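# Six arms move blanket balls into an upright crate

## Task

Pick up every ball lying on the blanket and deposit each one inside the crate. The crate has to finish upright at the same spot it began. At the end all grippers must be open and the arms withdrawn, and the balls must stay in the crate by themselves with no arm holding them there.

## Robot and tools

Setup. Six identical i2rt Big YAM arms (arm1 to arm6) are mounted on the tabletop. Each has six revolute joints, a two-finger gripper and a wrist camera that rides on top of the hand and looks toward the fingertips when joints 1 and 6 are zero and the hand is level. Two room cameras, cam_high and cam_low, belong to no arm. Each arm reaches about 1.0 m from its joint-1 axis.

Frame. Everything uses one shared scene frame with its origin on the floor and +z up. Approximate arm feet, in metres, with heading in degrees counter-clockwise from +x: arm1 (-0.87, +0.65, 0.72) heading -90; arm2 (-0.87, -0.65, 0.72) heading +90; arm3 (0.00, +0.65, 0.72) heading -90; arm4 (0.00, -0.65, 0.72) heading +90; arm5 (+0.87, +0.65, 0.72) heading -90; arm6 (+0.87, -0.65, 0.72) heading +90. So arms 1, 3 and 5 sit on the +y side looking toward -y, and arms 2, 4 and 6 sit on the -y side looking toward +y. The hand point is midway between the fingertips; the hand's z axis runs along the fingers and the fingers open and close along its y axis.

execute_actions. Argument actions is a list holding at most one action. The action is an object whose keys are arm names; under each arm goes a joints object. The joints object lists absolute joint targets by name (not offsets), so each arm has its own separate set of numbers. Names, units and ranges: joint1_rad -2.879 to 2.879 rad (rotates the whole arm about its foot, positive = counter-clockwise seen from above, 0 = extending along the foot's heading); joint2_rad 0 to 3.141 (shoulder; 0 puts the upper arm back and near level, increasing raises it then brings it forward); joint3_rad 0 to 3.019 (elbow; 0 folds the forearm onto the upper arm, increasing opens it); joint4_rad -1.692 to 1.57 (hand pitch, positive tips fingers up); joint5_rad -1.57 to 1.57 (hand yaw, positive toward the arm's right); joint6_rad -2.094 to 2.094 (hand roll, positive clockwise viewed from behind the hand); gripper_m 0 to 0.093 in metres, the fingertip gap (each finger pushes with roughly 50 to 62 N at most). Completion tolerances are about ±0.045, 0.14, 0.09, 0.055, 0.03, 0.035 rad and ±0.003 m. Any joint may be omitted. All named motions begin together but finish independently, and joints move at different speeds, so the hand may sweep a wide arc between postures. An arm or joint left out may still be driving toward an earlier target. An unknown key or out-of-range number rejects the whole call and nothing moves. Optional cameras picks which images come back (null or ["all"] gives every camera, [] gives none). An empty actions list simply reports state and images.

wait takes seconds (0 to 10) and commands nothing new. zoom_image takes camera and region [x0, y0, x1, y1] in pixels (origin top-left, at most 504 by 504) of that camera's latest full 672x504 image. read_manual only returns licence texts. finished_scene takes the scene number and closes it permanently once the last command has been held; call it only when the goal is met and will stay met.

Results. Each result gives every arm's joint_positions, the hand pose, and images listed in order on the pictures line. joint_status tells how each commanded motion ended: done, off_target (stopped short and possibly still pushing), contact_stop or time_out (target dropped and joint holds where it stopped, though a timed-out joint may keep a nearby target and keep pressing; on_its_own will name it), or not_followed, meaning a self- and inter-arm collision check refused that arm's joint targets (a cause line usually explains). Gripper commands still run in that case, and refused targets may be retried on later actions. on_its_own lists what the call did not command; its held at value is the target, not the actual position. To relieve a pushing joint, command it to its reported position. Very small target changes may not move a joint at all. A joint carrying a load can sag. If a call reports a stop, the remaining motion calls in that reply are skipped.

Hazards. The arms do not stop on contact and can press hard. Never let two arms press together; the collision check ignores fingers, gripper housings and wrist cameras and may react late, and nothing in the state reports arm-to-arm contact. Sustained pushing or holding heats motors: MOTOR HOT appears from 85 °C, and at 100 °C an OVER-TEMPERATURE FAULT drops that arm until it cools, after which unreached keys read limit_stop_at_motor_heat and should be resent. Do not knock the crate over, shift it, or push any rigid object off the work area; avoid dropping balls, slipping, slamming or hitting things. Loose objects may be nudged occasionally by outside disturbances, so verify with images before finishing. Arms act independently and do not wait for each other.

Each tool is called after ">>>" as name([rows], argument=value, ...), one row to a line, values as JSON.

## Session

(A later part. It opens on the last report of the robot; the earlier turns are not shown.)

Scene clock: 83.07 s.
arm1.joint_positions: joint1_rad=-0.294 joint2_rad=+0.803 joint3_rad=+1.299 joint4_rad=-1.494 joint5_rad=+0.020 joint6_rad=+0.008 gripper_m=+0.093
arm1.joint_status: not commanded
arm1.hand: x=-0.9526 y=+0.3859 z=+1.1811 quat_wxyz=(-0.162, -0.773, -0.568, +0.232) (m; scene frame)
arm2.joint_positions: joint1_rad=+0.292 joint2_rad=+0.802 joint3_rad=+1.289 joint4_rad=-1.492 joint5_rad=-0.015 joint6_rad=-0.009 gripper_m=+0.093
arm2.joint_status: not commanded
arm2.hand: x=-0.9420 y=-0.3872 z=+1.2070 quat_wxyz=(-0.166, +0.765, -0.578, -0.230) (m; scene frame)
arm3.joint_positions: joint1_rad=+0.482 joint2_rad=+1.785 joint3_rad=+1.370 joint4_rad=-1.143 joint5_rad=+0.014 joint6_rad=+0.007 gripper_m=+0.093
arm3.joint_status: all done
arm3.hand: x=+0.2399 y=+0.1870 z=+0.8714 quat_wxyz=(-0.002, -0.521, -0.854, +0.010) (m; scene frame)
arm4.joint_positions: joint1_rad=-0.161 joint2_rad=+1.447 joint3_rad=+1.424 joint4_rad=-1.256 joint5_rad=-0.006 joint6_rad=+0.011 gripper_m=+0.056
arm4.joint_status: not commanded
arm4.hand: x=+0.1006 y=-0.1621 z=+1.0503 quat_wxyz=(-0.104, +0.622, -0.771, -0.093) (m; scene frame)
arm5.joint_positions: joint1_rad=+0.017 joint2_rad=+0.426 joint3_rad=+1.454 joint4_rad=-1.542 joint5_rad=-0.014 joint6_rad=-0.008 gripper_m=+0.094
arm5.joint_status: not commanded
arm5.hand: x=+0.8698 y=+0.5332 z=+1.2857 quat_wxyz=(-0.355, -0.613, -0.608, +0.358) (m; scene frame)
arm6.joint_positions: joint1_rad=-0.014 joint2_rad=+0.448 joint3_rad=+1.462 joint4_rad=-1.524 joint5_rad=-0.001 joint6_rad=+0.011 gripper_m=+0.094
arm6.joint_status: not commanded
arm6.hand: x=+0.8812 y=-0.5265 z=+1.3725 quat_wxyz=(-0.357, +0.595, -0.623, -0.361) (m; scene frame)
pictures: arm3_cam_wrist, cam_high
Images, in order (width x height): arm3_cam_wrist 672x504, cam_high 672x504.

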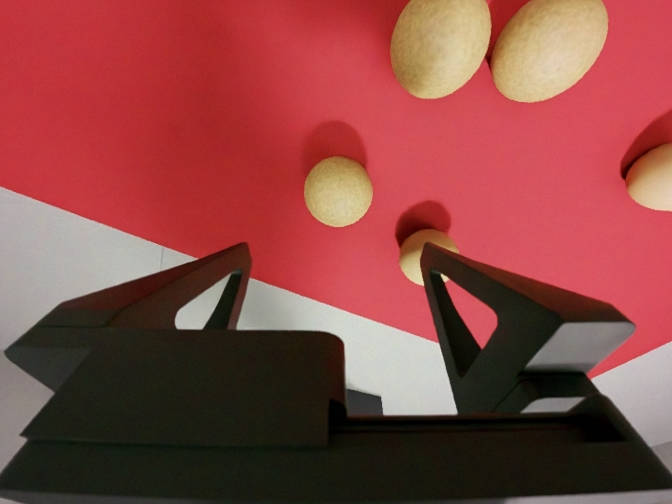

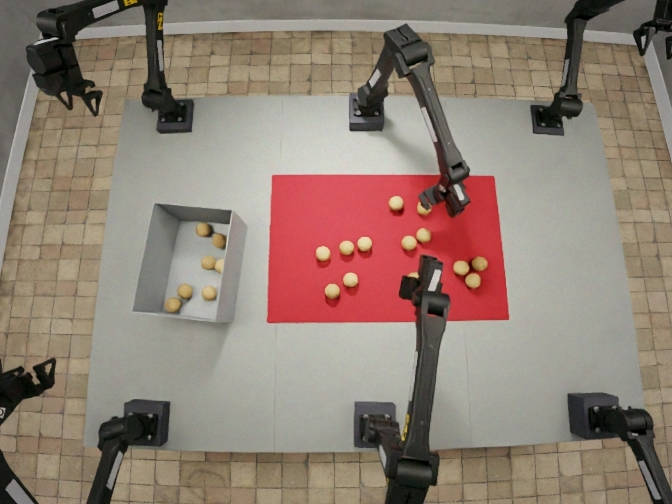

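>>> execute_actions([
  {"arm1":{"joints":{"joint1_rad":0.82,"joint2_rad":2.51,"joint3_rad":2.48,"joint4_rad":-0.632}},"arm3":{"joints":{"joint2_rad":1.948,"joint3_rad":1.26,"joint4_rad":-0.875}},"arm4":{"joints":{"joint1_rad":0.93,"joint2_rad":1.89,"joint3_rad":1.97,"joint4_rad":-1.144}}},
], cameras=["cam_high","arm3_cam_wrist","arm1_cam_wrist"])

Scene clock: 86.40 s.
arm1.joint_positions: joint1_rad=+0.813 joint2_rad=+2.506 joint3_rad=+2.432 joint4_rad=-0.641 joint5_rad=+0.020 joint6_rad=+0.005 gripper_m=+0.093
arm1.joint_status: all done
arm1.hand: x=-0.1921 y=+0.0083 z=+0.8660 quat_wxyz=(-0.383, -0.341, -0.844, +0.160) (m; scene frame)
arm2.joint_positions: joint1_rad=+0.292 joint2_rad=+0.802 joint3_rad=+1.289 joint4_rad=-1.492 joint5_rad=-0.015 joint6_rad=-0.009 gripper_m=+0.093
arm2.joint_status: not commanded
arm2.hand: x=-0.9420 y=-0.3872 z=+1.2070 quat_wxyz=(-0.166, +0.765, -0.578, -0.230) (m; scene frame)
arm3.joint_positions: joint1_rad=+0.482 joint2_rad=+1.947 joint3_rad=+1.255 joint4_rad=-0.893 joint5_rad=+0.015 joint6_rad=+0.007 gripper_m=+0.093
arm3.joint_status: all done
arm3.hand: x=+0.2365 y=+0.1928 z=+0.7531 quat_wxyz=(+0.010, -0.520, -0.854, +0.003) (m; scene frame)
arm4.joint_positions: joint1_rad=+0.932 joint2_rad=+1.900 joint3_rad=+1.920 joint4_rad=-1.154 joint5_rad=-0.011 joint6_rad=+0.011 gripper_m=+0.056
arm4.joint_status: all done
arm4.hand: x=-0.5394 y=-0.2118 z=+1.0363 quat_wxyz=(-0.060, +0.919, -0.331, -0.208) (m; scene frame)
arm5.joint_positions: joint1_rad=+0.017 joint2_rad=+0.426 joint3_rad=+1.454 joint4_rad=-1.542 joint5_rad=-0.014 joint6_rad=-0.008 gripper_m=+0.094
arm5.joint_status: not commanded
arm5.hand: x=+0.8698 y=+0.5332 z=+1.2857 quat_wxyz=(-0.355, -0.613, -0.608, +0.358) (m; scene frame)
arm6.joint_positions: joint1_rad=-0.014 joint2_rad=+0.448 joint3_rad=+1.462 joint4_rad=-1.524 joint5_rad=-0.001 joint6_rad=+0.011 gripper_m=+0.094
arm6.joint_status: not commanded
arm6.hand: x=+0.8812 y=-0.5265 z=+1.3725 quat_wxyz=(-0.357, +0.595, -0.623, -0.361) (m; scene frame)
pictures: arm1_cam_wrist, arm3_cam_wrist, cam_high
Images, in order (width x height): arm1_cam_wrist 672x504, arm3_cam_wrist 672x504, cam_high 672x504.

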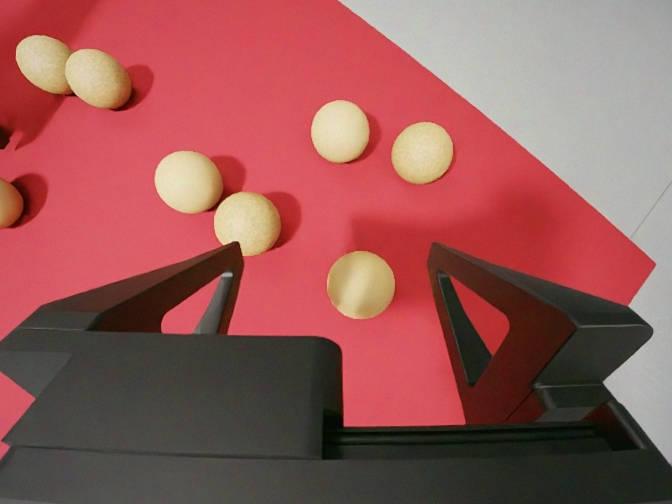

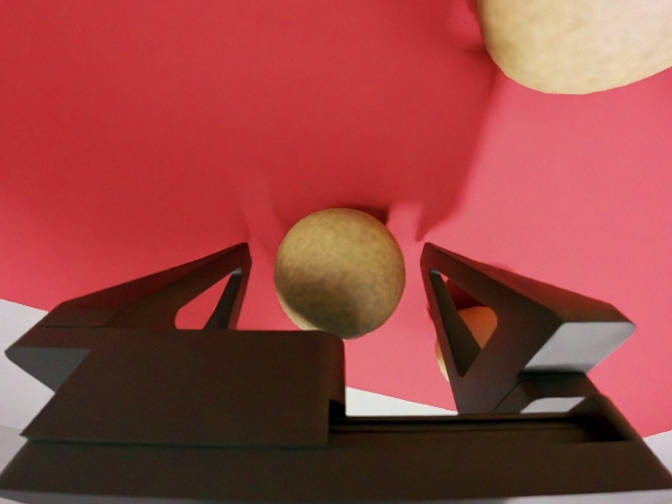

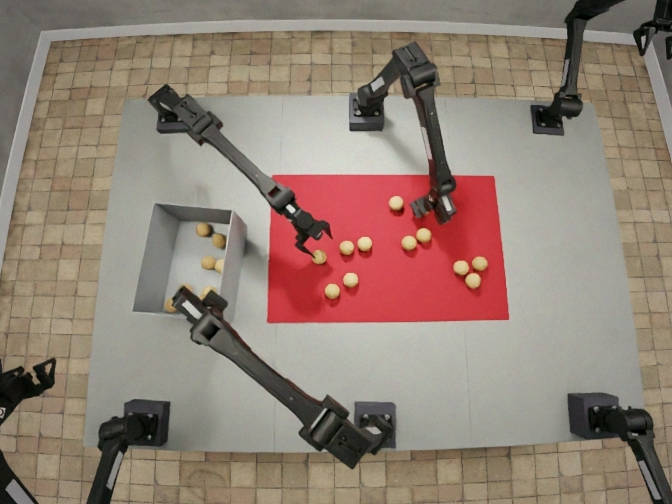

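>>> execute_actions([
  {"arm1":{"joints":{"joint1_rad":0.78}},"arm3":{"joints":{"gripper_m":0.02}},"arm4":{"joints":{"joint2_rad":2.23,"joint3_rad":2.19,"joint4_rad":-0.862}}},
], cameras=["cam_high","arm4_cam_wrist","arm1_cam_wrist"])

Scene clock: 88.67 s.
arm1.joint_positions: joint1_rad=+0.779 joint2_rad=+2.506 joint3_rad=+2.432 joint4_rad=-0.641 joint5_rad=+0.020 joint6_rad=+0.005 gripper_m=+0.093
arm1.joint_status: all done
arm1.hand: x=-0.2137 y=-0.0138 z=+0.8660 quat_wxyz=(-0.380, -0.355, -0.838, +0.166) (m; scene frame)
arm2.joint_positions: joint1_rad=+0.292 joint2_rad=+0.802 joint3_rad=+1.289 joint4_rad=-1.492 joint5_rad=-0.015 joint6_rad=-0.009 gripper_m=+0.093
arm2.joint_status: not commanded
arm2.hand: x=-0.9420 y=-0.3872 z=+1.2070 quat_wxyz=(-0.166, +0.765, -0.578, -0.230) (m; scene frame)
arm3.joint_positions: joint1_rad=+0.482 joint2_rad=+1.947 joint3_rad=+1.255 joint4_rad=-0.893 joint5_rad=+0.015 joint6_rad=+0.007 gripper_m=+0.057
arm3.joint_status: gripper_m off_target (ended at +0.057, target +0.020)
arm3.hand: x=+0.2365 y=+0.1927 z=+0.7531 quat_wxyz=(+0.010, -0.520, -0.854, +0.004) (m; scene frame)
arm4.joint_positions: joint1_rad=+0.932 joint2_rad=+2.240 joint3_rad=+2.158 joint4_rad=-0.885 joint5_rad=-0.011 joint6_rad=+0.011 gripper_m=+0.056
arm4.joint_status: all done
arm4.hand: x=-0.6457 y=-0.1275 z=+0.9363 quat_wxyz=(-0.087, +0.898, -0.323, -0.284) (m; scene frame)
arm5.joint_positions: joint1_rad=+0.017 joint2_rad=+0.426 joint3_rad=+1.454 joint4_rad=-1.542 joint5_rad=-0.014 joint6_rad=-0.008 gripper_m=+0.094
arm5.joint_status: not commanded
arm5.hand: x=+0.8698 y=+0.5332 z=+1.2857 quat_wxyz=(-0.355, -0.613, -0.608, +0.358) (m; scene frame)
arm6.joint_positions: joint1_rad=-0.014 joint2_rad=+0.448 joint3_rad=+1.462 joint4_rad=-1.524 joint5_rad=-0.001 joint6_rad=+0.011 gripper_m=+0.094
arm6.joint_status: not commanded
arm6.hand: x=+0.8812 y=-0.5265 z=+1.3725 quat_wxyz=(-0.357, +0.595, -0.623, -0.361) (m; scene frame)
pictures: arm1_cam_wrist, arm4_cam_wrist, cam_high
Images, in order (width x height): arm1_cam_wrist 672x504, arm4_cam_wrist 672x504, cam_high 672x504.

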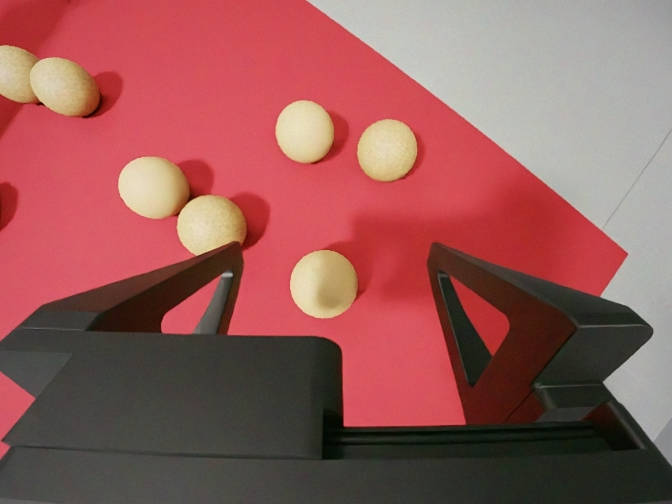

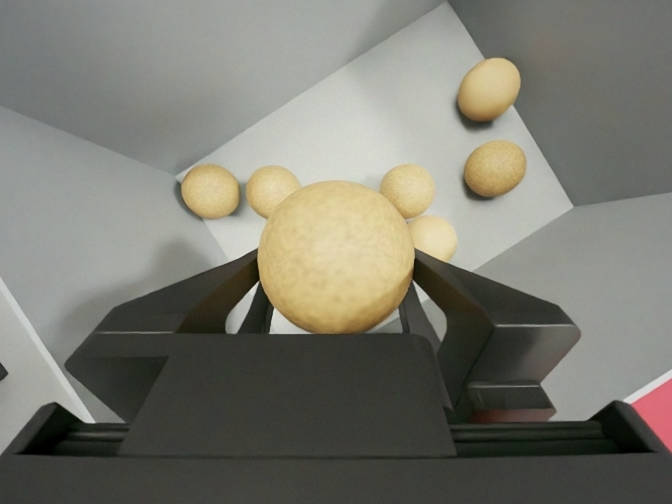

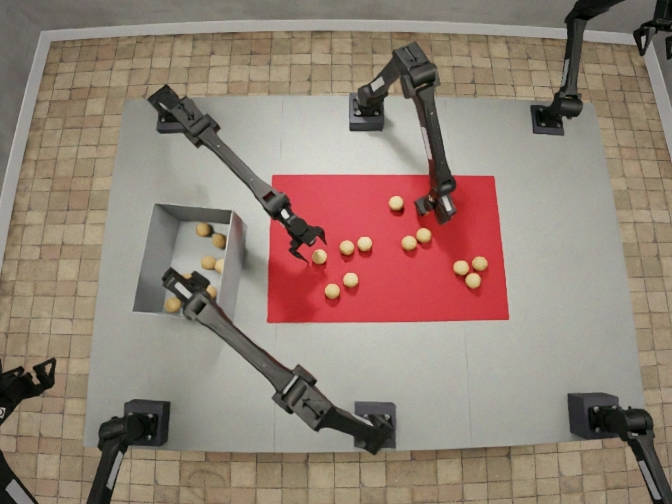

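>>> execute_actions([
  {"arm1":{"joints":{"joint1_rad":0.792,"joint2_rad":2.64,"joint3_rad":2.43,"joint4_rad":-0.45}},"arm3":{"joints":{"joint2_rad":1.469,"joint3_rad":1.442,"joint4_rad":-1.273}},"arm4":{"joints":{"gripper_m":0.068}}},
], cameras=["cam_high","arm4_cam_wrist","arm1_cam_wrist"])

Scene clock: 90.60 s.
arm1.joint_positions: joint1_rad=+0.783 joint2_rad=+2.655 joint3_rad=+2.416 joint4_rad=-0.466 joint5_rad=+0.020 joint6_rad=+0.005 gripper_m=+0.093
arm1.joint_status: all done
arm1.hand: x=-0.2019 y=-0.0206 z=+0.7527 quat_wxyz=(-0.384, -0.352, -0.837, +0.167) (m; scene frame)
arm2.joint_positions: joint1_rad=+0.292 joint2_rad=+0.802 joint3_rad=+1.289 joint4_rad=-1.492 joint5_rad=-0.015 joint6_rad=-0.009 gripper_m=+0.093
arm2.joint_status: not commanded
arm2.hand: x=-0.9420 y=-0.3872 z=+1.2070 quat_wxyz=(-0.166, +0.765, -0.578, -0.230) (m; scene frame)
arm3.joint_positions: joint1_rad=+0.482 joint2_rad=+1.473 joint3_rad=+1.428 joint4_rad=-1.254 joint5_rad=+0.015 joint6_rad=+0.007 gripper_m=+0.057
arm3.joint_status: all done
arm3.hand: x=+0.2300 y=+0.2060 z=+1.0451 quat_wxyz=(-0.112, -0.516, -0.845, +0.077) (m; scene frame)
arm4.joint_positions: joint1_rad=+0.932 joint2_rad=+2.240 joint3_rad=+2.158 joint4_rad=-0.885 joint5_rad=-0.011 joint6_rad=+0.011 gripper_m=+0.068
arm4.joint_status: all done
arm4.hand: x=-0.6457 y=-0.1275 z=+0.9363 quat_wxyz=(-0.087, +0.898, -0.323, -0.284) (m; scene frame)
arm5.joint_positions: joint1_rad=+0.017 joint2_rad=+0.426 joint3_rad=+1.454 joint4_rad=-1.542 joint5_rad=-0.014 joint6_rad=-0.008 gripper_m=+0.094
arm5.joint_status: not commanded
arm5.hand: x=+0.8698 y=+0.5332 z=+1.2857 quat_wxyz=(-0.355, -0.613, -0.608, +0.358) (m; scene frame)
arm6.joint_positions: joint1_rad=-0.014 joint2_rad=+0.448 joint3_rad=+1.462 joint4_rad=-1.524 joint5_rad=-0.001 joint6_rad=+0.011 gripper_m=+0.094
arm6.joint_status: not commanded
arm6.hand: x=+0.8812 y=-0.5265 z=+1.3725 quat_wxyz=(-0.357, +0.595, -0.623, -0.361) (m; scene frame)
pictures: arm1_cam_wrist, arm4_cam_wrist, cam_high
Images, in order (width x height): arm1_cam_wrist 672x504, arm4_cam_wrist 672x504, cam_high 672x504.

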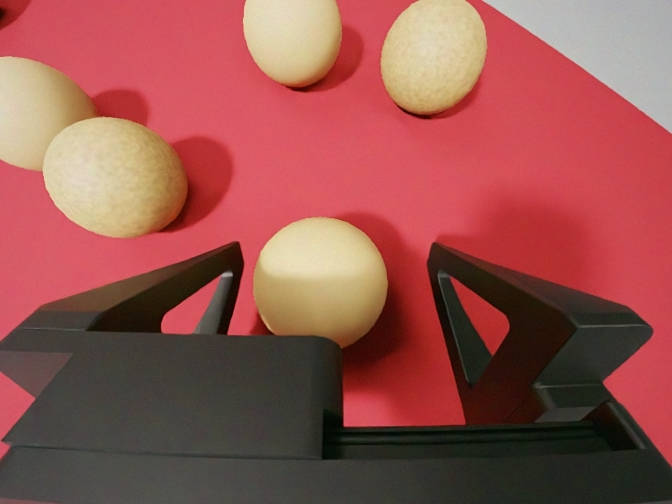

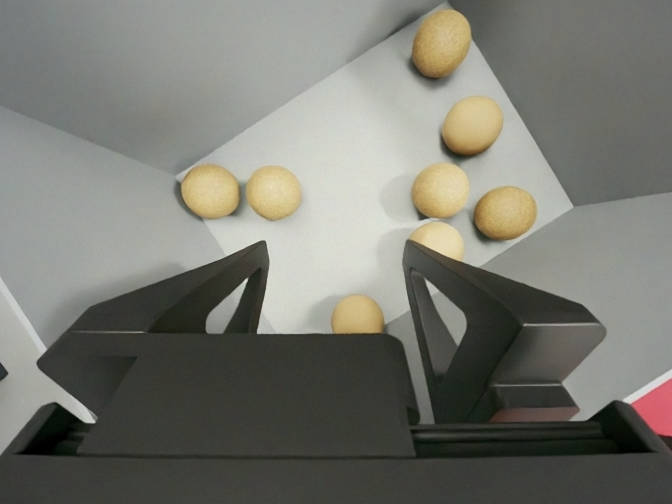

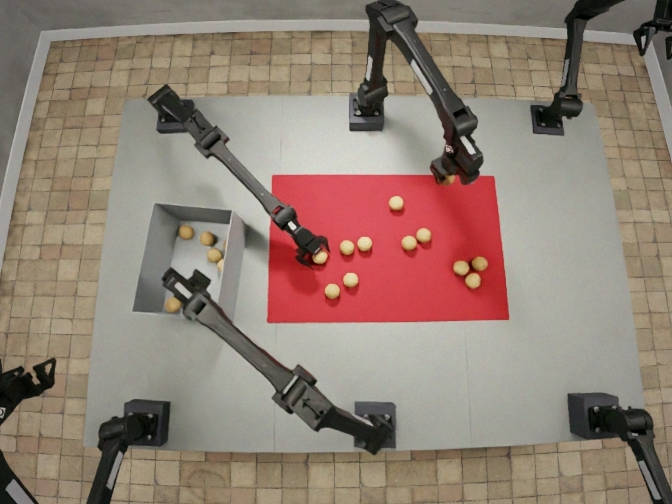

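Close arm1; lift arm4 with shoulder only.

>>> execute_actions([
  {"arm1":{"joints":{"gripper_m":0.02}},"arm4":{"joints":{"joint2_rad":2.05}}},
], cameras=["cam_high","arm1_cam_wrist"])

Scene clock: 91.97 s.
arm1.joint_positions: joint1_rad=+0.783 joint2_rad=+2.655 joint3_rad=+2.416 joint4_rad=-0.466 joint5_rad=+0.019 joint6_rad=+0.005 gripper_m=+0.057
arm1.joint_status: gripper_m off_target (ended at +0.057, target +0.020)
arm1.hand: x=-0.2018 y=-0.0205 z=+0.7527 quat_wxyz=(-0.385, -0.352, -0.837, +0.167) (m; scene frame)
arm2.joint_positions: joint1_rad=+0.292 joint2_rad=+0.802 joint3_rad=+1.289 joint4_rad=-1.492 joint5_rad=-0.015 joint6_rad=-0.009 gripper_m=+0.093
arm2.joint_status: not commanded
arm2.hand: x=-0.9420 y=-0.3872 z=+1.2070 quat_wxyz=(-0.166, +0.765, -0.578, -0.230) (m; scene frame)
arm3.joint_positions: joint1_rad=+0.482 joint2_rad=+1.473 joint3_rad=+1.428 joint4_rad=-1.254 joint5_rad=+0.015 joint6_rad=+0.007 gripper_m=+0.057
arm3.joint_status: not commanded
arm3.hand: x=+0.2300 y=+0.2060 z=+1.0451 quat_wxyz=(-0.112, -0.516, -0.845, +0.077) (m; scene frame)
arm4.joint_positions: joint1_rad=+0.932 joint2_rad=+2.017 joint3_rad=+2.165 joint4_rad=-0.879 joint5_rad=-0.011 joint6_rad=+0.011 gripper_m=+0.068
arm4.joint_status: all done
arm4.hand: x=-0.6266 y=-0.1399 z=+1.1198 quat_wxyz=(-0.124, +0.859, -0.309, -0.388) (m; scene frame)
arm5.joint_positions: joint1_rad=+0.017 joint2_rad=+0.426 joint3_rad=+1.454 joint4_rad=-1.542 joint5_rad=-0.014 joint6_rad=-0.008 gripper_m=+0.094
arm5.joint_status: not commanded
arm5.hand: x=+0.8698 y=+0.5332 z=+1.2857 quat_wxyz=(-0.355, -0.613, -0.608, +0.358) (m; scene frame)
arm6.joint_positions: joint1_rad=-0.014 joint2_rad=+0.448 joint3_rad=+1.462 joint4_rad=-1.524 joint5_rad=-0.001 joint6_rad=+0.011 gripper_m=+0.094
arm6.joint_status: not commanded
arm6.hand: x=+0.8812 y=-0.5265 z=+1.3725 quat_wxyz=(-0.357, +0.595, -0.623, -0.361) (m; scene frame)
pictures: arm1_cam_wrist, cam_high
Images, in order (width x height): arm1_cam_wrist 672x504, cam_high 672x504.

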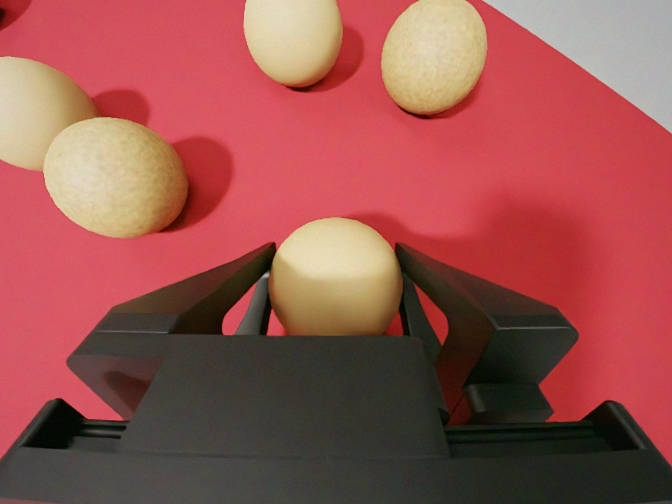

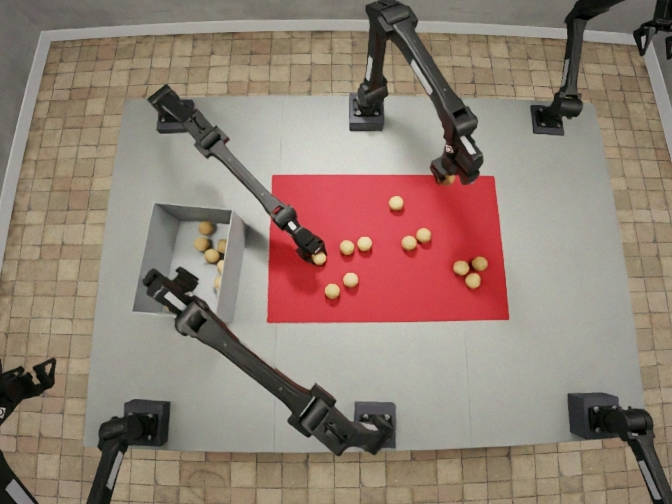

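>>> execute_actions([
  {"arm1":{"joints":{"joint2_rad":1.741,"joint3_rad":1.846,"joint4_rad":-1.405}},"arm4":{"joints":{"joint2_rad":1.469,"joint3_rad":1.442,"joint4_rad":-1.273,"gripper_m":0.093,"joint6_rad":-0.66}}},
], cameras=["cam_high"])

>>> execute_actions([
  {"arm1":{"joints":{"joint1_rad":0.25}},"arm3":{"joints":{"joint1_rad":-0.45}},"arm4":{"joints":{"joint1_rad":-0.62,"joint2_rad":2.197,"joint3_rad":2.05,"joint4_rad":-1.40}}},
], cameras=["cam_high","arm4_cam_wrist"])

Scene clock: 95.13 s.
arm1.joint_positions: joint1_rad=+0.783 joint2_rad=+1.753 joint3_rad=+1.838 joint4_rad=-1.398 joint5_rad=+0.019 joint6_rad=+0.005 gripper_m=+0.057
arm1.joint_status: all done
arm1.hand: x=-0.4469 y=+0.2236 z=+1.0406 quat_wxyz=(-0.115, -0.382, -0.915, +0.057) (m; scene frame)
arm2.joint_positions: joint1_rad=+0.292 joint2_rad=+0.802 joint3_rad=+1.289 joint4_rad=-1.492 joint5_rad=-0.015 joint6_rad=-0.009 gripper_m=+0.093
arm2.joint_status: not commanded
arm2.hand: x=-0.9420 y=-0.3872 z=+1.2070 quat_wxyz=(-0.166, +0.765, -0.578, -0.230) (m; scene frame)
arm3.joint_positions: joint1_rad=+0.482 joint2_rad=+1.473 joint3_rad=+1.428 joint4_rad=-1.254 joint5_rad=+0.015 joint6_rad=+0.007 gripper_m=+0.057
arm3.joint_status: not commanded
arm3.hand: x=+0.2300 y=+0.2060 z=+1.0451 quat_wxyz=(-0.112, -0.516, -0.845, +0.077) (m; scene frame)
arm4.joint_positions: joint1_rad=+0.932 joint2_rad=+1.453 joint3_rad=+1.443 joint4_rad=-1.258 joint5_rad=-0.011 joint6_rad=-0.651 gripper_m=+0.093
arm4.joint_status: all done
arm4.hand: x=-0.3881 y=-0.3337 z=+1.0610 quat_wxyz=(-0.084, +0.988, -0.014, -0.125) (m; scene frame)
arm5.joint_positions: joint1_rad=+0.017 joint2_rad=+0.426 joint3_rad=+1.454 joint4_rad=-1.542 joint5_rad=-0.014 joint6_rad=-0.008 gripper_m=+0.094
arm5.joint_status: not commanded
arm5.hand: x=+0.8698 y=+0.5332 z=+1.2857 quat_wxyz=(-0.355, -0.613, -0.608, +0.358) (m; scene frame)
arm6.joint_positions: joint1_rad=-0.014 joint2_rad=+0.448 joint3_rad=+1.462 joint4_rad=-1.524 joint5_rad=-0.001 joint6_rad=+0.011 gripper_m=+0.094
arm6.joint_status: not commanded
arm6.hand: x=+0.8812 y=-0.5265 z=+1.3725 quat_wxyz=(-0.357, +0.595, -0.623, -0.361) (m; scene frame)
pictures: cam_high
Images, in order (width x height): cam_high 672x504.

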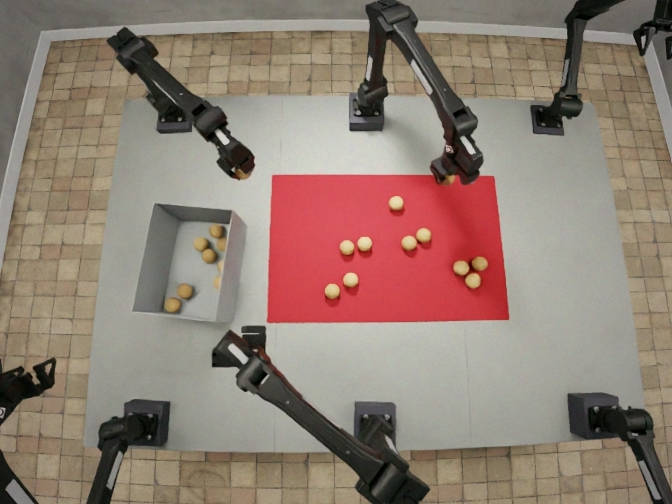

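Scene clock: 97.17 s.
arm1.joint_positions: joint1_rad=+0.253 joint2_rad=+1.753 joint3_rad=+1.838 joint4_rad=-1.398 joint5_rad=+0.019 joint6_rad=+0.007 gripper_m=+0.057
arm1.joint_status: all done
arm1.hand: x=-0.7207 y=+0.0682 z=+1.0407 quat_wxyz=(-0.096, -0.609, -0.782, +0.086) (m; scene frame)
arm2.joint_positions: joint1_rad=+0.292 joint2_rad=+0.802 joint3_rad=+1.289 joint4_rad=-1.492 joint5_rad=-0.015 joint6_rad=-0.009 gripper_m=+0.093
arm2.joint_status: not commanded
arm2.hand: x=-0.9420 y=-0.3872 z=+1.2070 quat_wxyz=(-0.166, +0.765, -0.578, -0.230) (m; scene frame)
arm3.joint_positions: joint1_rad=-0.451 joint2_rad=+1.473 joint3_rad=+1.428 joint4_rad=-1.254 joint5_rad=+0.018 joint6_rad=+0.007 gripper_m=+0.057
arm3.joint_status: all done
arm3.hand: x=-0.2201 y=+0.2013 z=+1.0457 quat_wxyz=(-0.065, -0.841, -0.523, +0.120) (m; scene frame)
arm4.joint_positions: joint1_rad=-0.624 joint2_rad=+2.212 joint3_rad=+2.008 joint4_rad=-1.382 joint5_rad=-0.006 joint6_rad=-0.653 gripper_m=+0.093
arm4.joint_status: all done
arm4.hand: x=+0.4156 y=-0.1194 z=+0.8477 quat_wxyz=(+0.014, +0.703, -0.711, +0.000) (m; scene frame)
arm5.joint_positions: joint1_rad=+0.017 joint2_rad=+0.426 joint3_rad=+1.454 joint4_rad=-1.542 joint5_rad=-0.014 joint6_rad=-0.008 gripper_m=+0.094
arm5.joint_status: not commanded
arm5.hand: x=+0.8698 y=+0.5332 z=+1.2857 quat_wxyz=(-0.355, -0.613, -0.608, +0.358) (m; scene frame)
arm6.joint_positions: joint1_rad=-0.014 joint2_rad=+0.448 joint3_rad=+1.462 joint4_rad=-1.524 joint5_rad=-0.001 joint6_rad=+0.011 gripper_m=+0.094
arm6.joint_status: not commanded
arm6.hand: x=+0.8812 y=-0.5265 z=+1.3725 quat_wxyz=(-0.357, +0.595, -0.623, -0.361) (m; scene frame)
pictures: arm4_cam_wrist, cam_high
Images, in order (width x height): arm4_cam_wrist 672x504, cam_high 672x504.

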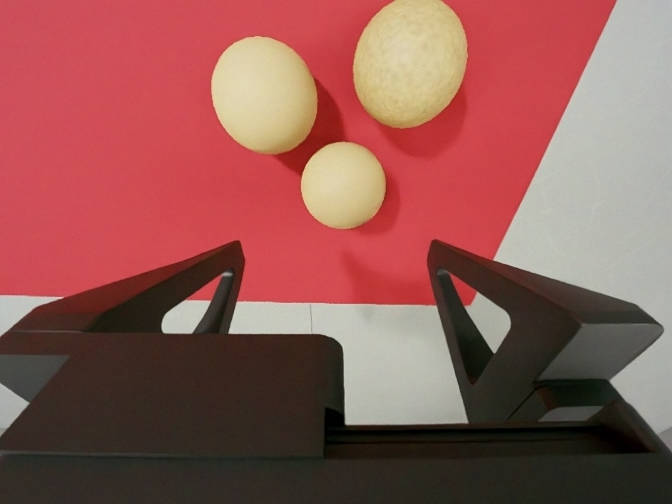

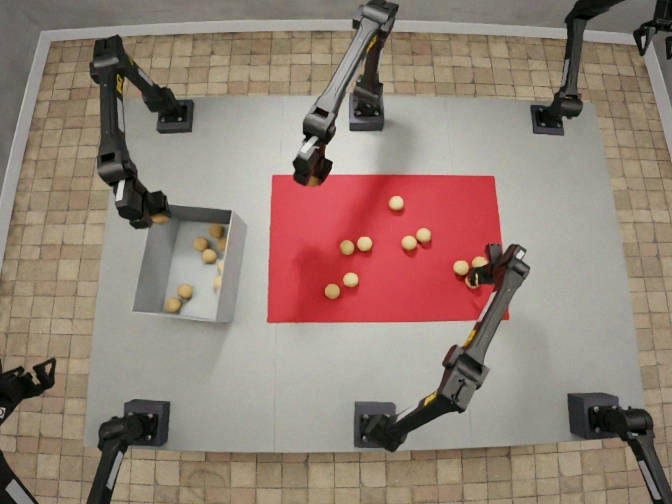

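>>> execute_actions([
  {"arm1":{"joints":{"joint1_rad":0.21,"joint2_rad":2.089,"joint3_rad":1.915,"joint4_rad":-1.107}},"arm2":{"joints":{"joint1_rad":-0.932,"joint2_rad":2.389,"joint3_rad":2.24,"joint4_rad":-0.671}},"arm3":{"joints":{"joint1_rad":-0.793,"joint2_rad":1.89,"joint3_rad":1.98,"joint4_rad":-1.144}},"arm4":{"joints":{"joint2_rad":2.293,"joint3_rad":1.92,"joint4_rad":-1.176}}},
], cameras=["cam_high","arm4_cam_wrist","arm2_cam_wrist","arm1_cam_wrist"])

Scene clock: 100.47 s.
arm1.joint_positions: joint1_rad=+0.209 joint2_rad=+2.088 joint3_rad=+1.888 joint4_rad=-1.119 joint5_rad=+0.019 joint6_rad=+0.007 gripper_m=+0.057
arm1.joint_status: all done
arm1.hand: x=-0.7245 y=-0.0384 z=+0.8675 quat_wxyz=(-0.092, -0.626, -0.769, +0.086) (m; scene frame)
arm2.joint_positions: joint1_rad=-0.926 joint2_rad=+2.379 joint3_rad=+2.198 joint4_rad=-0.681 joint5_rad=-0.015 joint6_rad=-0.009 gripper_m=+0.093
arm2.joint_status: all done
arm2.hand: x=-0.1548 y=-0.1401 z=+0.8706 quat_wxyz=(-0.327, +0.290, -0.892, -0.115) (m; scene frame)
arm3.joint_positions: joint1_rad=-0.797 joint2_rad=+1.890 joint3_rad=+1.930 joint4_rad=-1.159 joint5_rad=+0.018 joint6_rad=+0.007 gripper_m=+0.057
arm3.joint_status: all done
arm3.hand: x=-0.4979 y=+0.1668 z=+1.0490 quat_wxyz=(-0.078, -0.904, -0.363, +0.211) (m; scene frame)
arm4.joint_positions: joint1_rad=-0.624 joint2_rad=+2.271 joint3_rad=+1.920 joint4_rad=-1.194 joint5_rad=-0.006 joint6_rad=-0.653 gripper_m=+0.093
arm4.joint_status: all done
arm4.hand: x=+0.4210 y=-0.1127 z=+0.7761 quat_wxyz=(-0.006, +0.703, -0.711, -0.003) (m; scene frame)
arm5.joint_positions: joint1_rad=+0.017 joint2_rad=+0.426 joint3_rad=+1.454 joint4_rad=-1.542 joint5_rad=-0.014 joint6_rad=-0.008 gripper_m=+0.094
arm5.joint_status: not commanded
arm5.hand: x=+0.8698 y=+0.5332 z=+1.2857 quat_wxyz=(-0.355, -0.613, -0.608, +0.358) (m; scene frame)
arm6.joint_positions: joint1_rad=-0.014 joint2_rad=+0.448 joint3_rad=+1.462 joint4_rad=-1.524 joint5_rad=-0.001 joint6_rad=+0.011 gripper_m=+0.094
arm6.joint_status: not commanded
arm6.hand: x=+0.8812 y=-0.5265 z=+1.3725 quat_wxyz=(-0.357, +0.595, -0.623, -0.361) (m; scene frame)
pictures: arm1_cam_wrist, arm2_cam_wrist, arm4_cam_wrist, cam_high
Images, in order (width x height): arm1_cam_wrist 672x504, arm2_cam_wrist 672x504, arm4_cam_wrist 672x504, cam_high 672x504.

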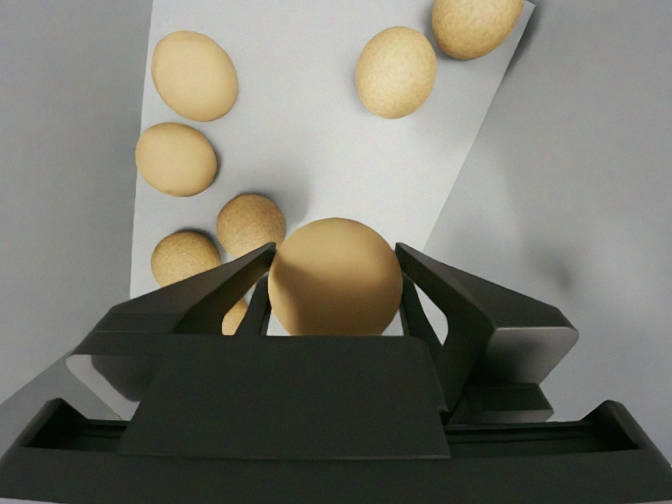

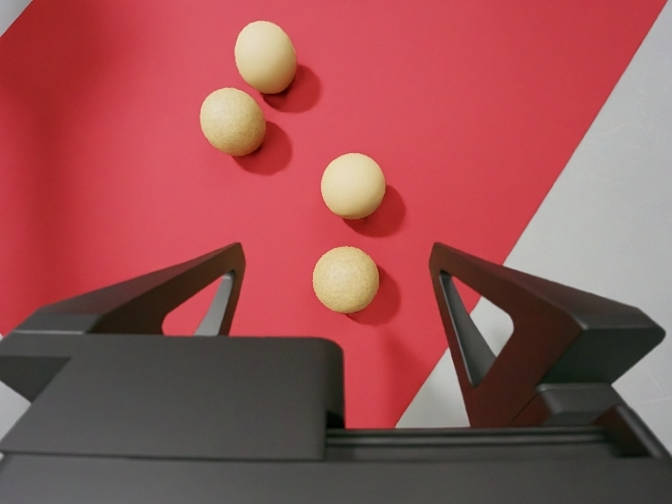

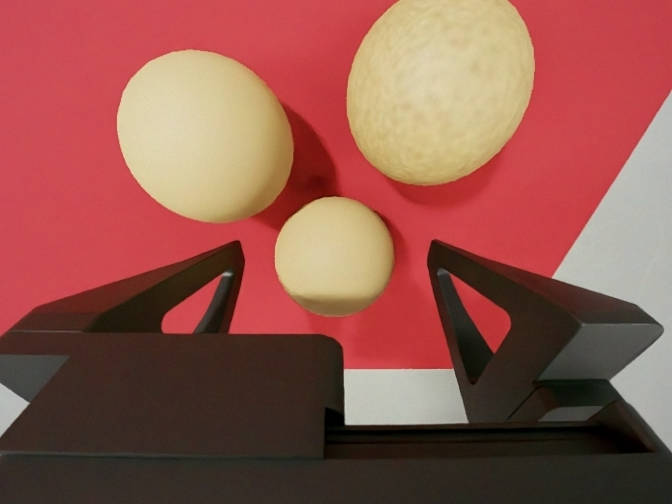

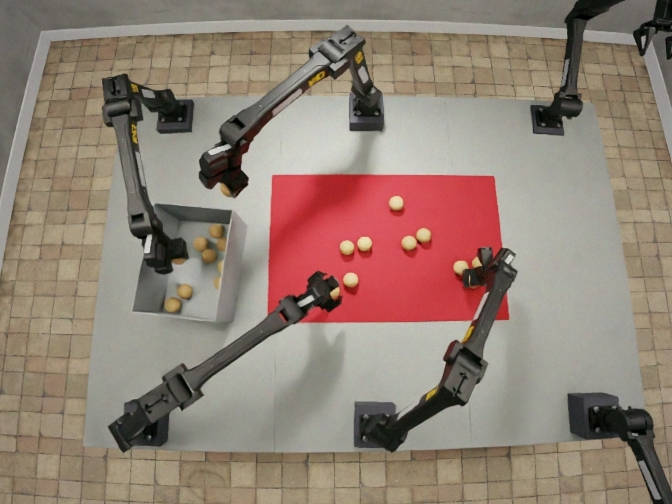

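>>> execute_actions([
  {"arm1":{"joints":{"gripper_m":0.068}},"arm2":{"joints":{"joint1_rad":-0.938,"joint2_rad":2.53,"joint3_rad":2.205,"joint4_rad":-0.486}},"arm4":{"joints":{"joint2_rad":2.34,"joint3_rad":1.91}}},
], cameras=["arm4_cam_wrist","arm2_cam_wrist","arm1_cam_wrist"])

Scene clock: 102.47 s.
arm1.joint_positions: joint1_rad=+0.209 joint2_rad=+2.088 joint3_rad=+1.888 joint4_rad=-1.119 joint5_rad=+0.019 joint6_rad=+0.007 gripper_m=+0.068
arm1.joint_status: all done
arm1.hand: x=-0.7245 y=-0.0384 z=+0.8675 quat_wxyz=(-0.092, -0.626, -0.769, +0.086) (m; scene frame)
arm2.joint_positions: joint1_rad=-0.927 joint2_rad=+2.534 joint3_rad=+2.188 joint4_rad=-0.501 joint5_rad=-0.015 joint6_rad=-0.009 gripper_m=+0.093
arm2.joint_status: all done
arm2.hand: x=-0.1426 y=-0.1309 z=+0.7604 quat_wxyz=(-0.334, +0.289, -0.889, -0.117) (m; scene frame)
arm3.joint_positions: joint1_rad=-0.797 joint2_rad=+1.890 joint3_rad=+1.930 joint4_rad=-1.159 joint5_rad=+0.018 joint6_rad=+0.007 gripper_m=+0.057
arm3.joint_status: not commanded
arm3.hand: x=-0.4979 y=+0.1668 z=+1.0490 quat_wxyz=(-0.078, -0.904, -0.363, +0.211) (m; scene frame)
arm4.joint_positions: joint1_rad=-0.624 joint2_rad=+2.303 joint3_rad=+1.920 joint4_rad=-1.194 joint5_rad=-0.006 joint6_rad=-0.653 gripper_m=+0.093
arm4.joint_status: all done
arm4.hand: x=+0.4181 y=-0.1165 z=+0.7553 quat_wxyz=(+0.010, +0.703, -0.711, -0.001) (m; scene frame)
arm5.joint_positions: joint1_rad=+0.017 joint2_rad=+0.426 joint3_rad=+1.454 joint4_rad=-1.542 joint5_rad=-0.014 joint6_rad=-0.008 gripper_m=+0.094
arm5.joint_status: not commanded
arm5.hand: x=+0.8698 y=+0.5332 z=+1.2857 quat_wxyz=(-0.355, -0.613, -0.608, +0.358) (m; scene frame)
arm6.joint_positions: joint1_rad=-0.014 joint2_rad=+0.448 joint3_rad=+1.462 joint4_rad=-1.524 joint5_rad=-0.001 joint6_rad=+0.011 gripper_m=+0.094
arm6.joint_status: not commanded
arm6.hand: x=+0.8812 y=-0.5265 z=+1.3725 quat_wxyz=(-0.357, +0.595, -0.623, -0.361) (m; scene frame)
pictures: arm1_cam_wrist, arm2_cam_wrist, arm4_cam_wrist
Images, in order (width x height): arm1_cam_wrist 672x504, arm2_cam_wrist 672x504, arm4_cam_wrist 672x504.

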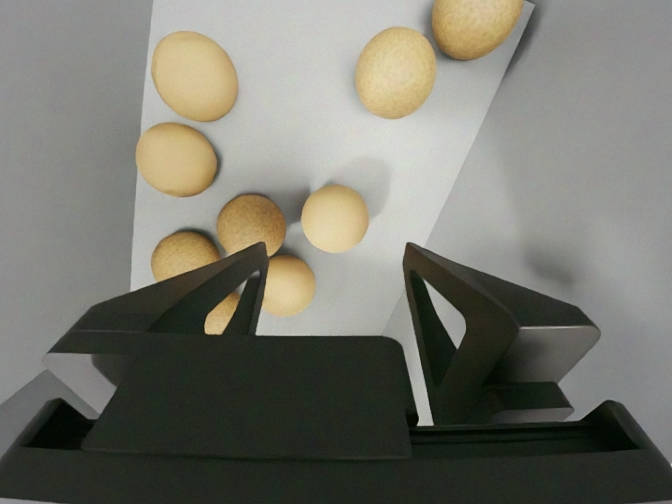

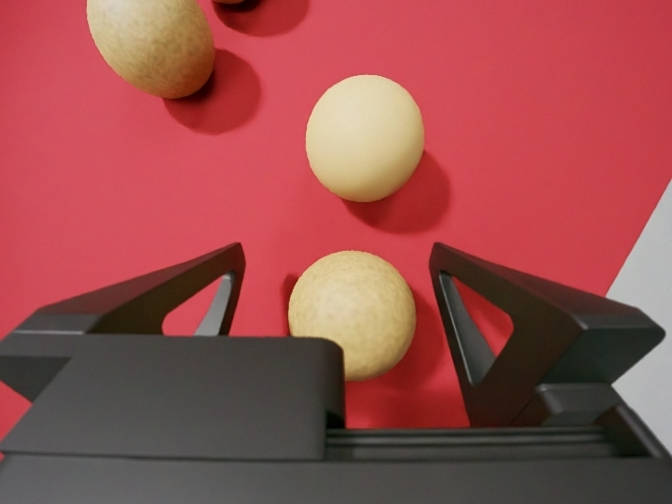

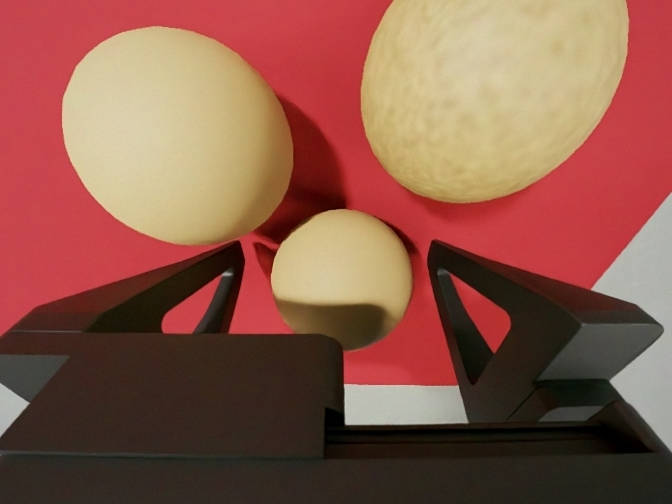

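>>> execute_actions([
  {"arm1":{"joints":{"joint2_rad":1.6,"joint3_rad":1.7,"joint4_rad":-1.405}},"arm2":{"joints":{"gripper_m":0.02}},"arm4":{"joints":{"gripper_m":0.02}}},
], cameras=["arm4_cam_wrist","arm2_cam_wrist","cam_high"])

Scene clock: 104.43 s.
arm1.joint_positions: joint1_rad=+0.209 joint2_rad=+1.609 joint3_rad=+1.687 joint4_rad=-1.398 joint5_rad=+0.019 joint6_rad=+0.007 gripper_m=+0.068
arm1.joint_status: all done
arm1.hand: x=-0.7578 y=+0.1154 z=+1.0534 quat_wxyz=(-0.092, -0.626, -0.769, +0.086) (m; scene frame)
arm2.joint_positions: joint1_rad=-0.927 joint2_rad=+2.534 joint3_rad=+2.188 joint4_rad=-0.501 joint5_rad=-0.015 joint6_rad=-0.008 gripper_m=+0.053
arm2.joint_status: gripper_m off_target (ended at +0.053, target +0.020)
arm2.hand: x=-0.1423 y=-0.1312 z=+0.7604 quat_wxyz=(-0.334, +0.288, -0.890, -0.117) (m; scene frame)
arm3.joint_positions: joint1_rad=-0.797 joint2_rad=+1.890 joint3_rad=+1.930 joint4_rad=-1.159 joint5_rad=+0.018 joint6_rad=+0.007 gripper_m=+0.057
arm3.joint_status: not commanded
arm3.hand: x=-0.4979 y=+0.1668 z=+1.0490 quat_wxyz=(-0.078, -0.904, -0.363, +0.211) (m; scene frame)
arm4.joint_positions: joint1_rad=-0.624 joint2_rad=+2.303 joint3_rad=+1.920 joint4_rad=-1.193 joint5_rad=-0.006 joint6_rad=-0.653 gripper_m=+0.056
arm4.joint_status: gripper_m off_target (ended at +0.056, target +0.020)
arm4.hand: x=+0.4181 y=-0.1164 z=+0.7553 quat_wxyz=(+0.009, +0.703, -0.711, -0.001) (m; scene frame)
arm5.joint_positions: joint1_rad=+0.017 joint2_rad=+0.426 joint3_rad=+1.454 joint4_rad=-1.542 joint5_rad=-0.014 joint6_rad=-0.008 gripper_m=+0.094
arm5.joint_status: not commanded
arm5.hand: x=+0.8698 y=+0.5332 z=+1.2857 quat_wxyz=(-0.355, -0.613, -0.608, +0.358) (m; scene frame)
arm6.joint_positions: joint1_rad=-0.014 joint2_rad=+0.448 joint3_rad=+1.462 joint4_rad=-1.524 joint5_rad=-0.001 joint6_rad=+0.011 gripper_m=+0.094
arm6.joint_status: not commanded
arm6.hand: x=+0.8812 y=-0.5265 z=+1.3725 quat_wxyz=(-0.357, +0.595, -0.623, -0.361) (m; scene frame)
pictures: arm2_cam_wrist, arm4_cam_wrist, cam_high
Images, in order (width x height): arm2_cam_wrist 672x504, arm4_cam_wrist 672x504, cam_high 672x504.

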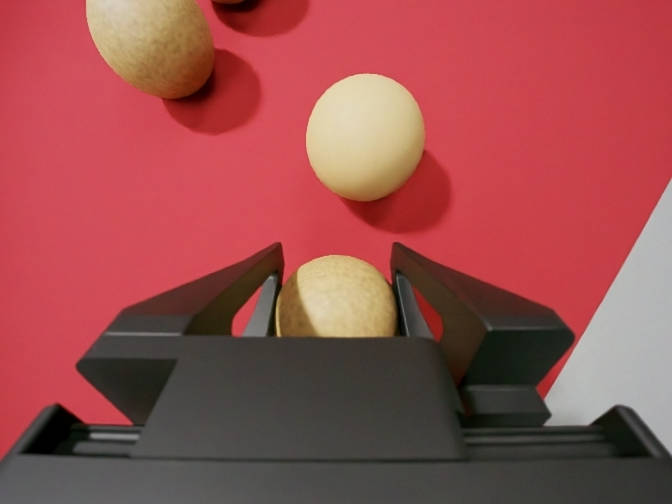

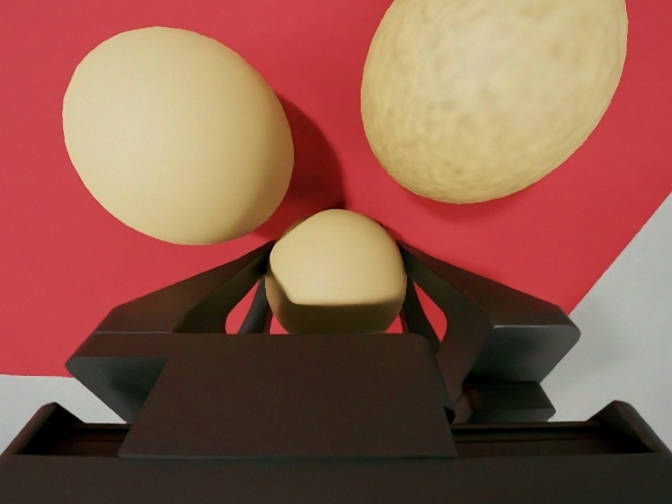

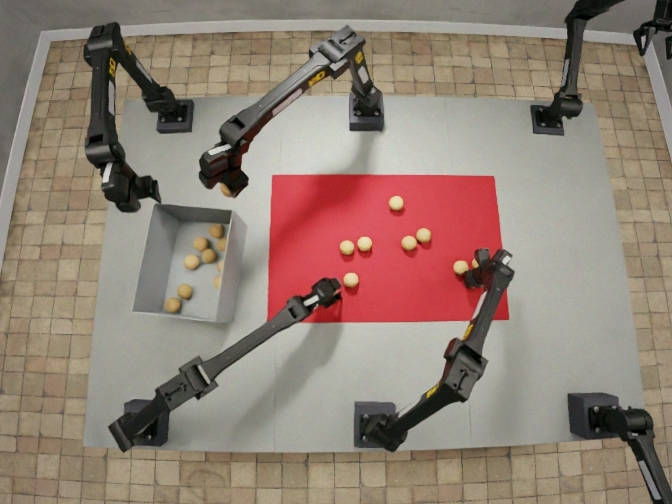

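>>> execute_actions([
  {"arm1":{"joints":{"joint1_rad":-0.3,"joint2_rad":0.8,"joint3_rad":1.3,"joint4_rad":-1.5,"gripper_m":0.093}},"arm2":{"joints":{"gripper_m":0.085}},"arm3":{"joints":{"joint2_rad":2.229,"joint3_rad":2.33,"joint4_rad":-0.859}},"arm4":{"joints":{"joint2_rad":1.469,"joint3_rad":1.442,"joint4_rad":-1.273,"joint6_rad":0.0}}},
], cameras=["cam_high"])

>>> execute_actions([
  {"arm2":{"joints":{"joint4_rad":-0.60}},"arm3":{"joints":{"joint2_rad":2.33,"joint3_rad":2.33}},"arm4":{"joints":{"joint1_rad":0.0}}},
], cameras=["cam_high","arm2_cam_wrist","arm3_cam_wrist"])

Scene clock: 107.07 s.
arm1.joint_positions: joint1_rad=-0.294 joint2_rad=+0.802 joint3_rad=+1.299 joint4_rad=-1.494 joint5_rad=+0.020 joint6_rad=+0.008 gripper_m=+0.093
arm1.joint_status: all done
arm1.hand: x=-0.9526 y=+0.3860 z=+1.1812 quat_wxyz=(-0.162, -0.773, -0.568, +0.232) (m; scene frame)
arm2.joint_positions: joint1_rad=-0.927 joint2_rad=+2.534 joint3_rad=+2.188 joint4_rad=-0.501 joint5_rad=-0.015 joint6_rad=-0.008 gripper_m=+0.085
arm2.joint_status: all done
arm2.hand: x=-0.1423 y=-0.1312 z=+0.7604 quat_wxyz=(-0.334, +0.288, -0.890, -0.117) (m; scene frame)
arm3.joint_positions: joint1_rad=-0.797 joint2_rad=+2.237 joint3_rad=+2.275 joint4_rad=-0.886 joint5_rad=+0.018 joint6_rad=+0.007 gripper_m=+0.057
arm3.joint_status: all done
arm3.hand: x=-0.6118 y=+0.0552 z=+1.0025 quat_wxyz=(-0.127, -0.868, -0.347, +0.331) (m; scene frame)
arm4.joint_positions: joint1_rad=-0.624 joint2_rad=+1.446 joint3_rad=+1.447 joint4_rad=-1.260 joint5_rad=-0.006 joint6_rad=-0.010 gripper_m=+0.056
arm4.joint_status: all done
arm4.hand: x=+0.3097 y=-0.2537 z=+1.0608 quat_wxyz=(-0.134, +0.437, -0.887, -0.067) (m; scene frame)
arm5.joint_positions: joint1_rad=+0.017 joint2_rad=+0.426 joint3_rad=+1.454 joint4_rad=-1.542 joint5_rad=-0.014 joint6_rad=-0.008 gripper_m=+0.094
arm5.joint_status: not commanded
arm5.hand: x=+0.8698 y=+0.5332 z=+1.2857 quat_wxyz=(-0.355, -0.613, -0.608, +0.358) (m; scene frame)
arm6.joint_positions: joint1_rad=-0.014 joint2_rad=+0.448 joint3_rad=+1.462 joint4_rad=-1.524 joint5_rad=-0.001 joint6_rad=+0.011 gripper_m=+0.094
arm6.joint_status: not commanded
arm6.hand: x=+0.8812 y=-0.5265 z=+1.3725 quat_wxyz=(-0.357, +0.595, -0.623, -0.361) (m; scene frame)
pictures: cam_high
Images, in order (width x height): cam_high 672x504.

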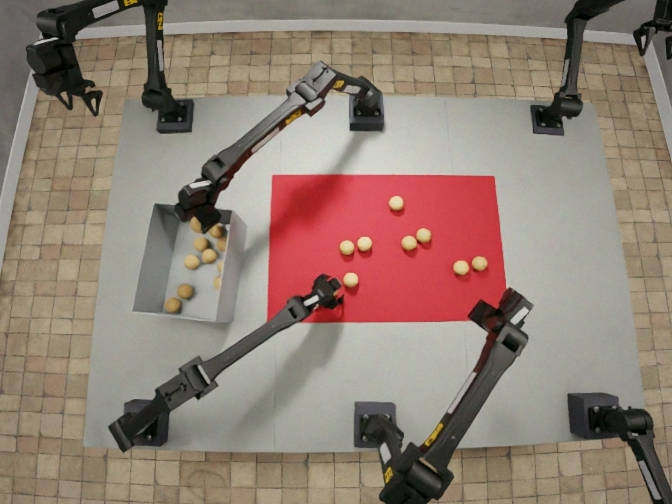

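Scene clock: 108.30 s.
arm1.joint_positions: joint1_rad=-0.294 joint2_rad=+0.802 joint3_rad=+1.299 joint4_rad=-1.494 joint5_rad=+0.020 joint6_rad=+0.008 gripper_m=+0.093
arm1.joint_status: not commanded
arm1.hand: x=-0.9526 y=+0.3860 z=+1.1812 quat_wxyz=(-0.162, -0.773, -0.568, +0.232) (m; scene frame)
arm2.joint_positions: joint1_rad=-0.927 joint2_rad=+2.534 joint3_rad=+2.188 joint4_rad=-0.590 joint5_rad=-0.015 joint6_rad=-0.008 gripper_m=+0.085
arm2.joint_status: all done
arm2.hand: x=-0.1562 y=-0.1409 z=+0.7471 quat_wxyz=(-0.295, +0.293, -0.904, -0.105) (m; scene frame)
arm3.joint_positions: joint1_rad=-0.797 joint2_rad=+2.329 joint3_rad=+2.288 joint4_rad=-0.882 joint5_rad=+0.018 joint6_rad=+0.007 gripper_m=+0.057
arm3.joint_status: all done
arm3.hand: x=-0.6176 y=+0.0495 z=+0.9330 quat_wxyz=(-0.114, -0.880, -0.352, +0.298) (m; scene frame)
arm4.joint_positions: joint1_rad=+0.007 joint2_rad=+1.447 joint3_rad=+1.447 joint4_rad=-1.260 joint5_rad=-0.008 joint6_rad=-0.008 gripper_m=+0.056
arm4.joint_status: all done
arm4.hand: x=+0.0180 y=-0.1477 z=+1.0612 quat_wxyz=(-0.103, +0.690, -0.708, -0.109) (m; scene frame)
arm5.joint_positions: joint1_rad=+0.017 joint2_rad=+0.426 joint3_rad=+1.454 joint4_rad=-1.542 joint5_rad=-0.014 joint6_rad=-0.008 gripper_m=+0.094
arm5.joint_status: not commanded
arm5.hand: x=+0.8698 y=+0.5332 z=+1.2857 quat_wxyz=(-0.355, -0.613, -0.608, +0.358) (m; scene frame)
arm6.joint_positions: joint1_rad=-0.014 joint2_rad=+0.448 joint3_rad=+1.462 joint4_rad=-1.524 joint5_rad=-0.001 joint6_rad=+0.011 gripper_m=+0.094
arm6.joint_status: not commanded
arm6.hand: x=+0.8812 y=-0.5265 z=+1.3725 quat_wxyz=(-0.357, +0.595, -0.623, -0.361) (m; scene frame)
pictures: arm2_cam_wrist, arm3_cam_wrist, cam_high
Images, in order (width x height): arm2_cam_wrist 672x504, arm3_cam_wrist 672x504, cam_high 672x504.

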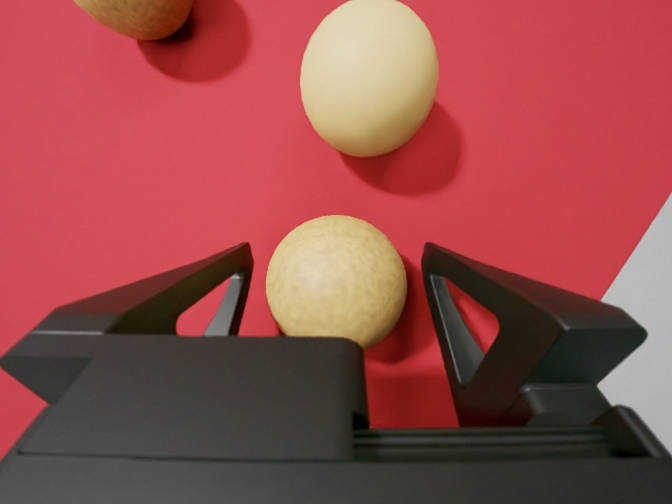

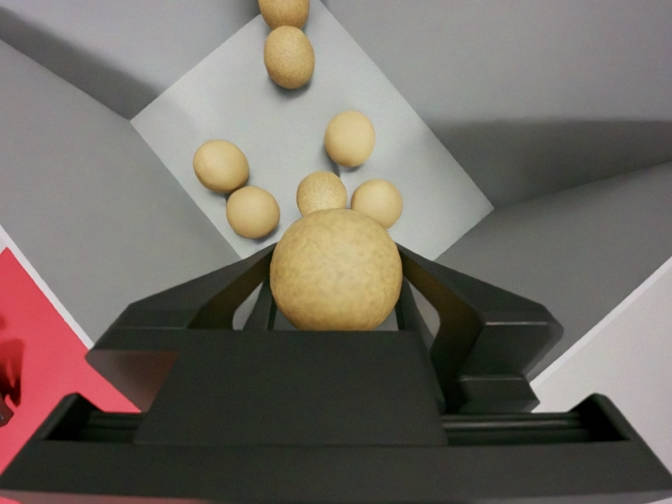

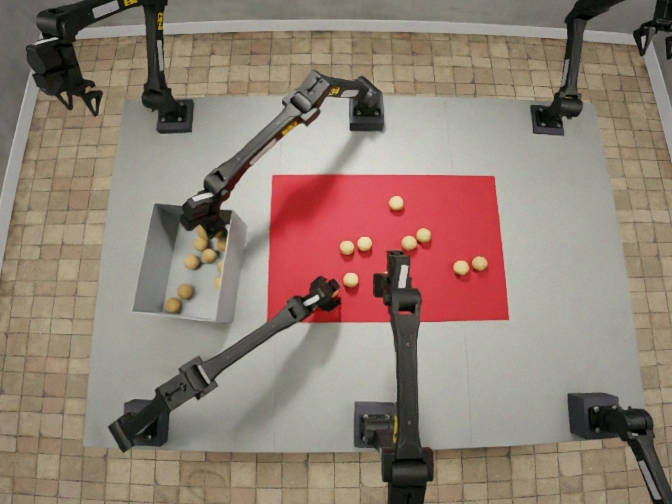

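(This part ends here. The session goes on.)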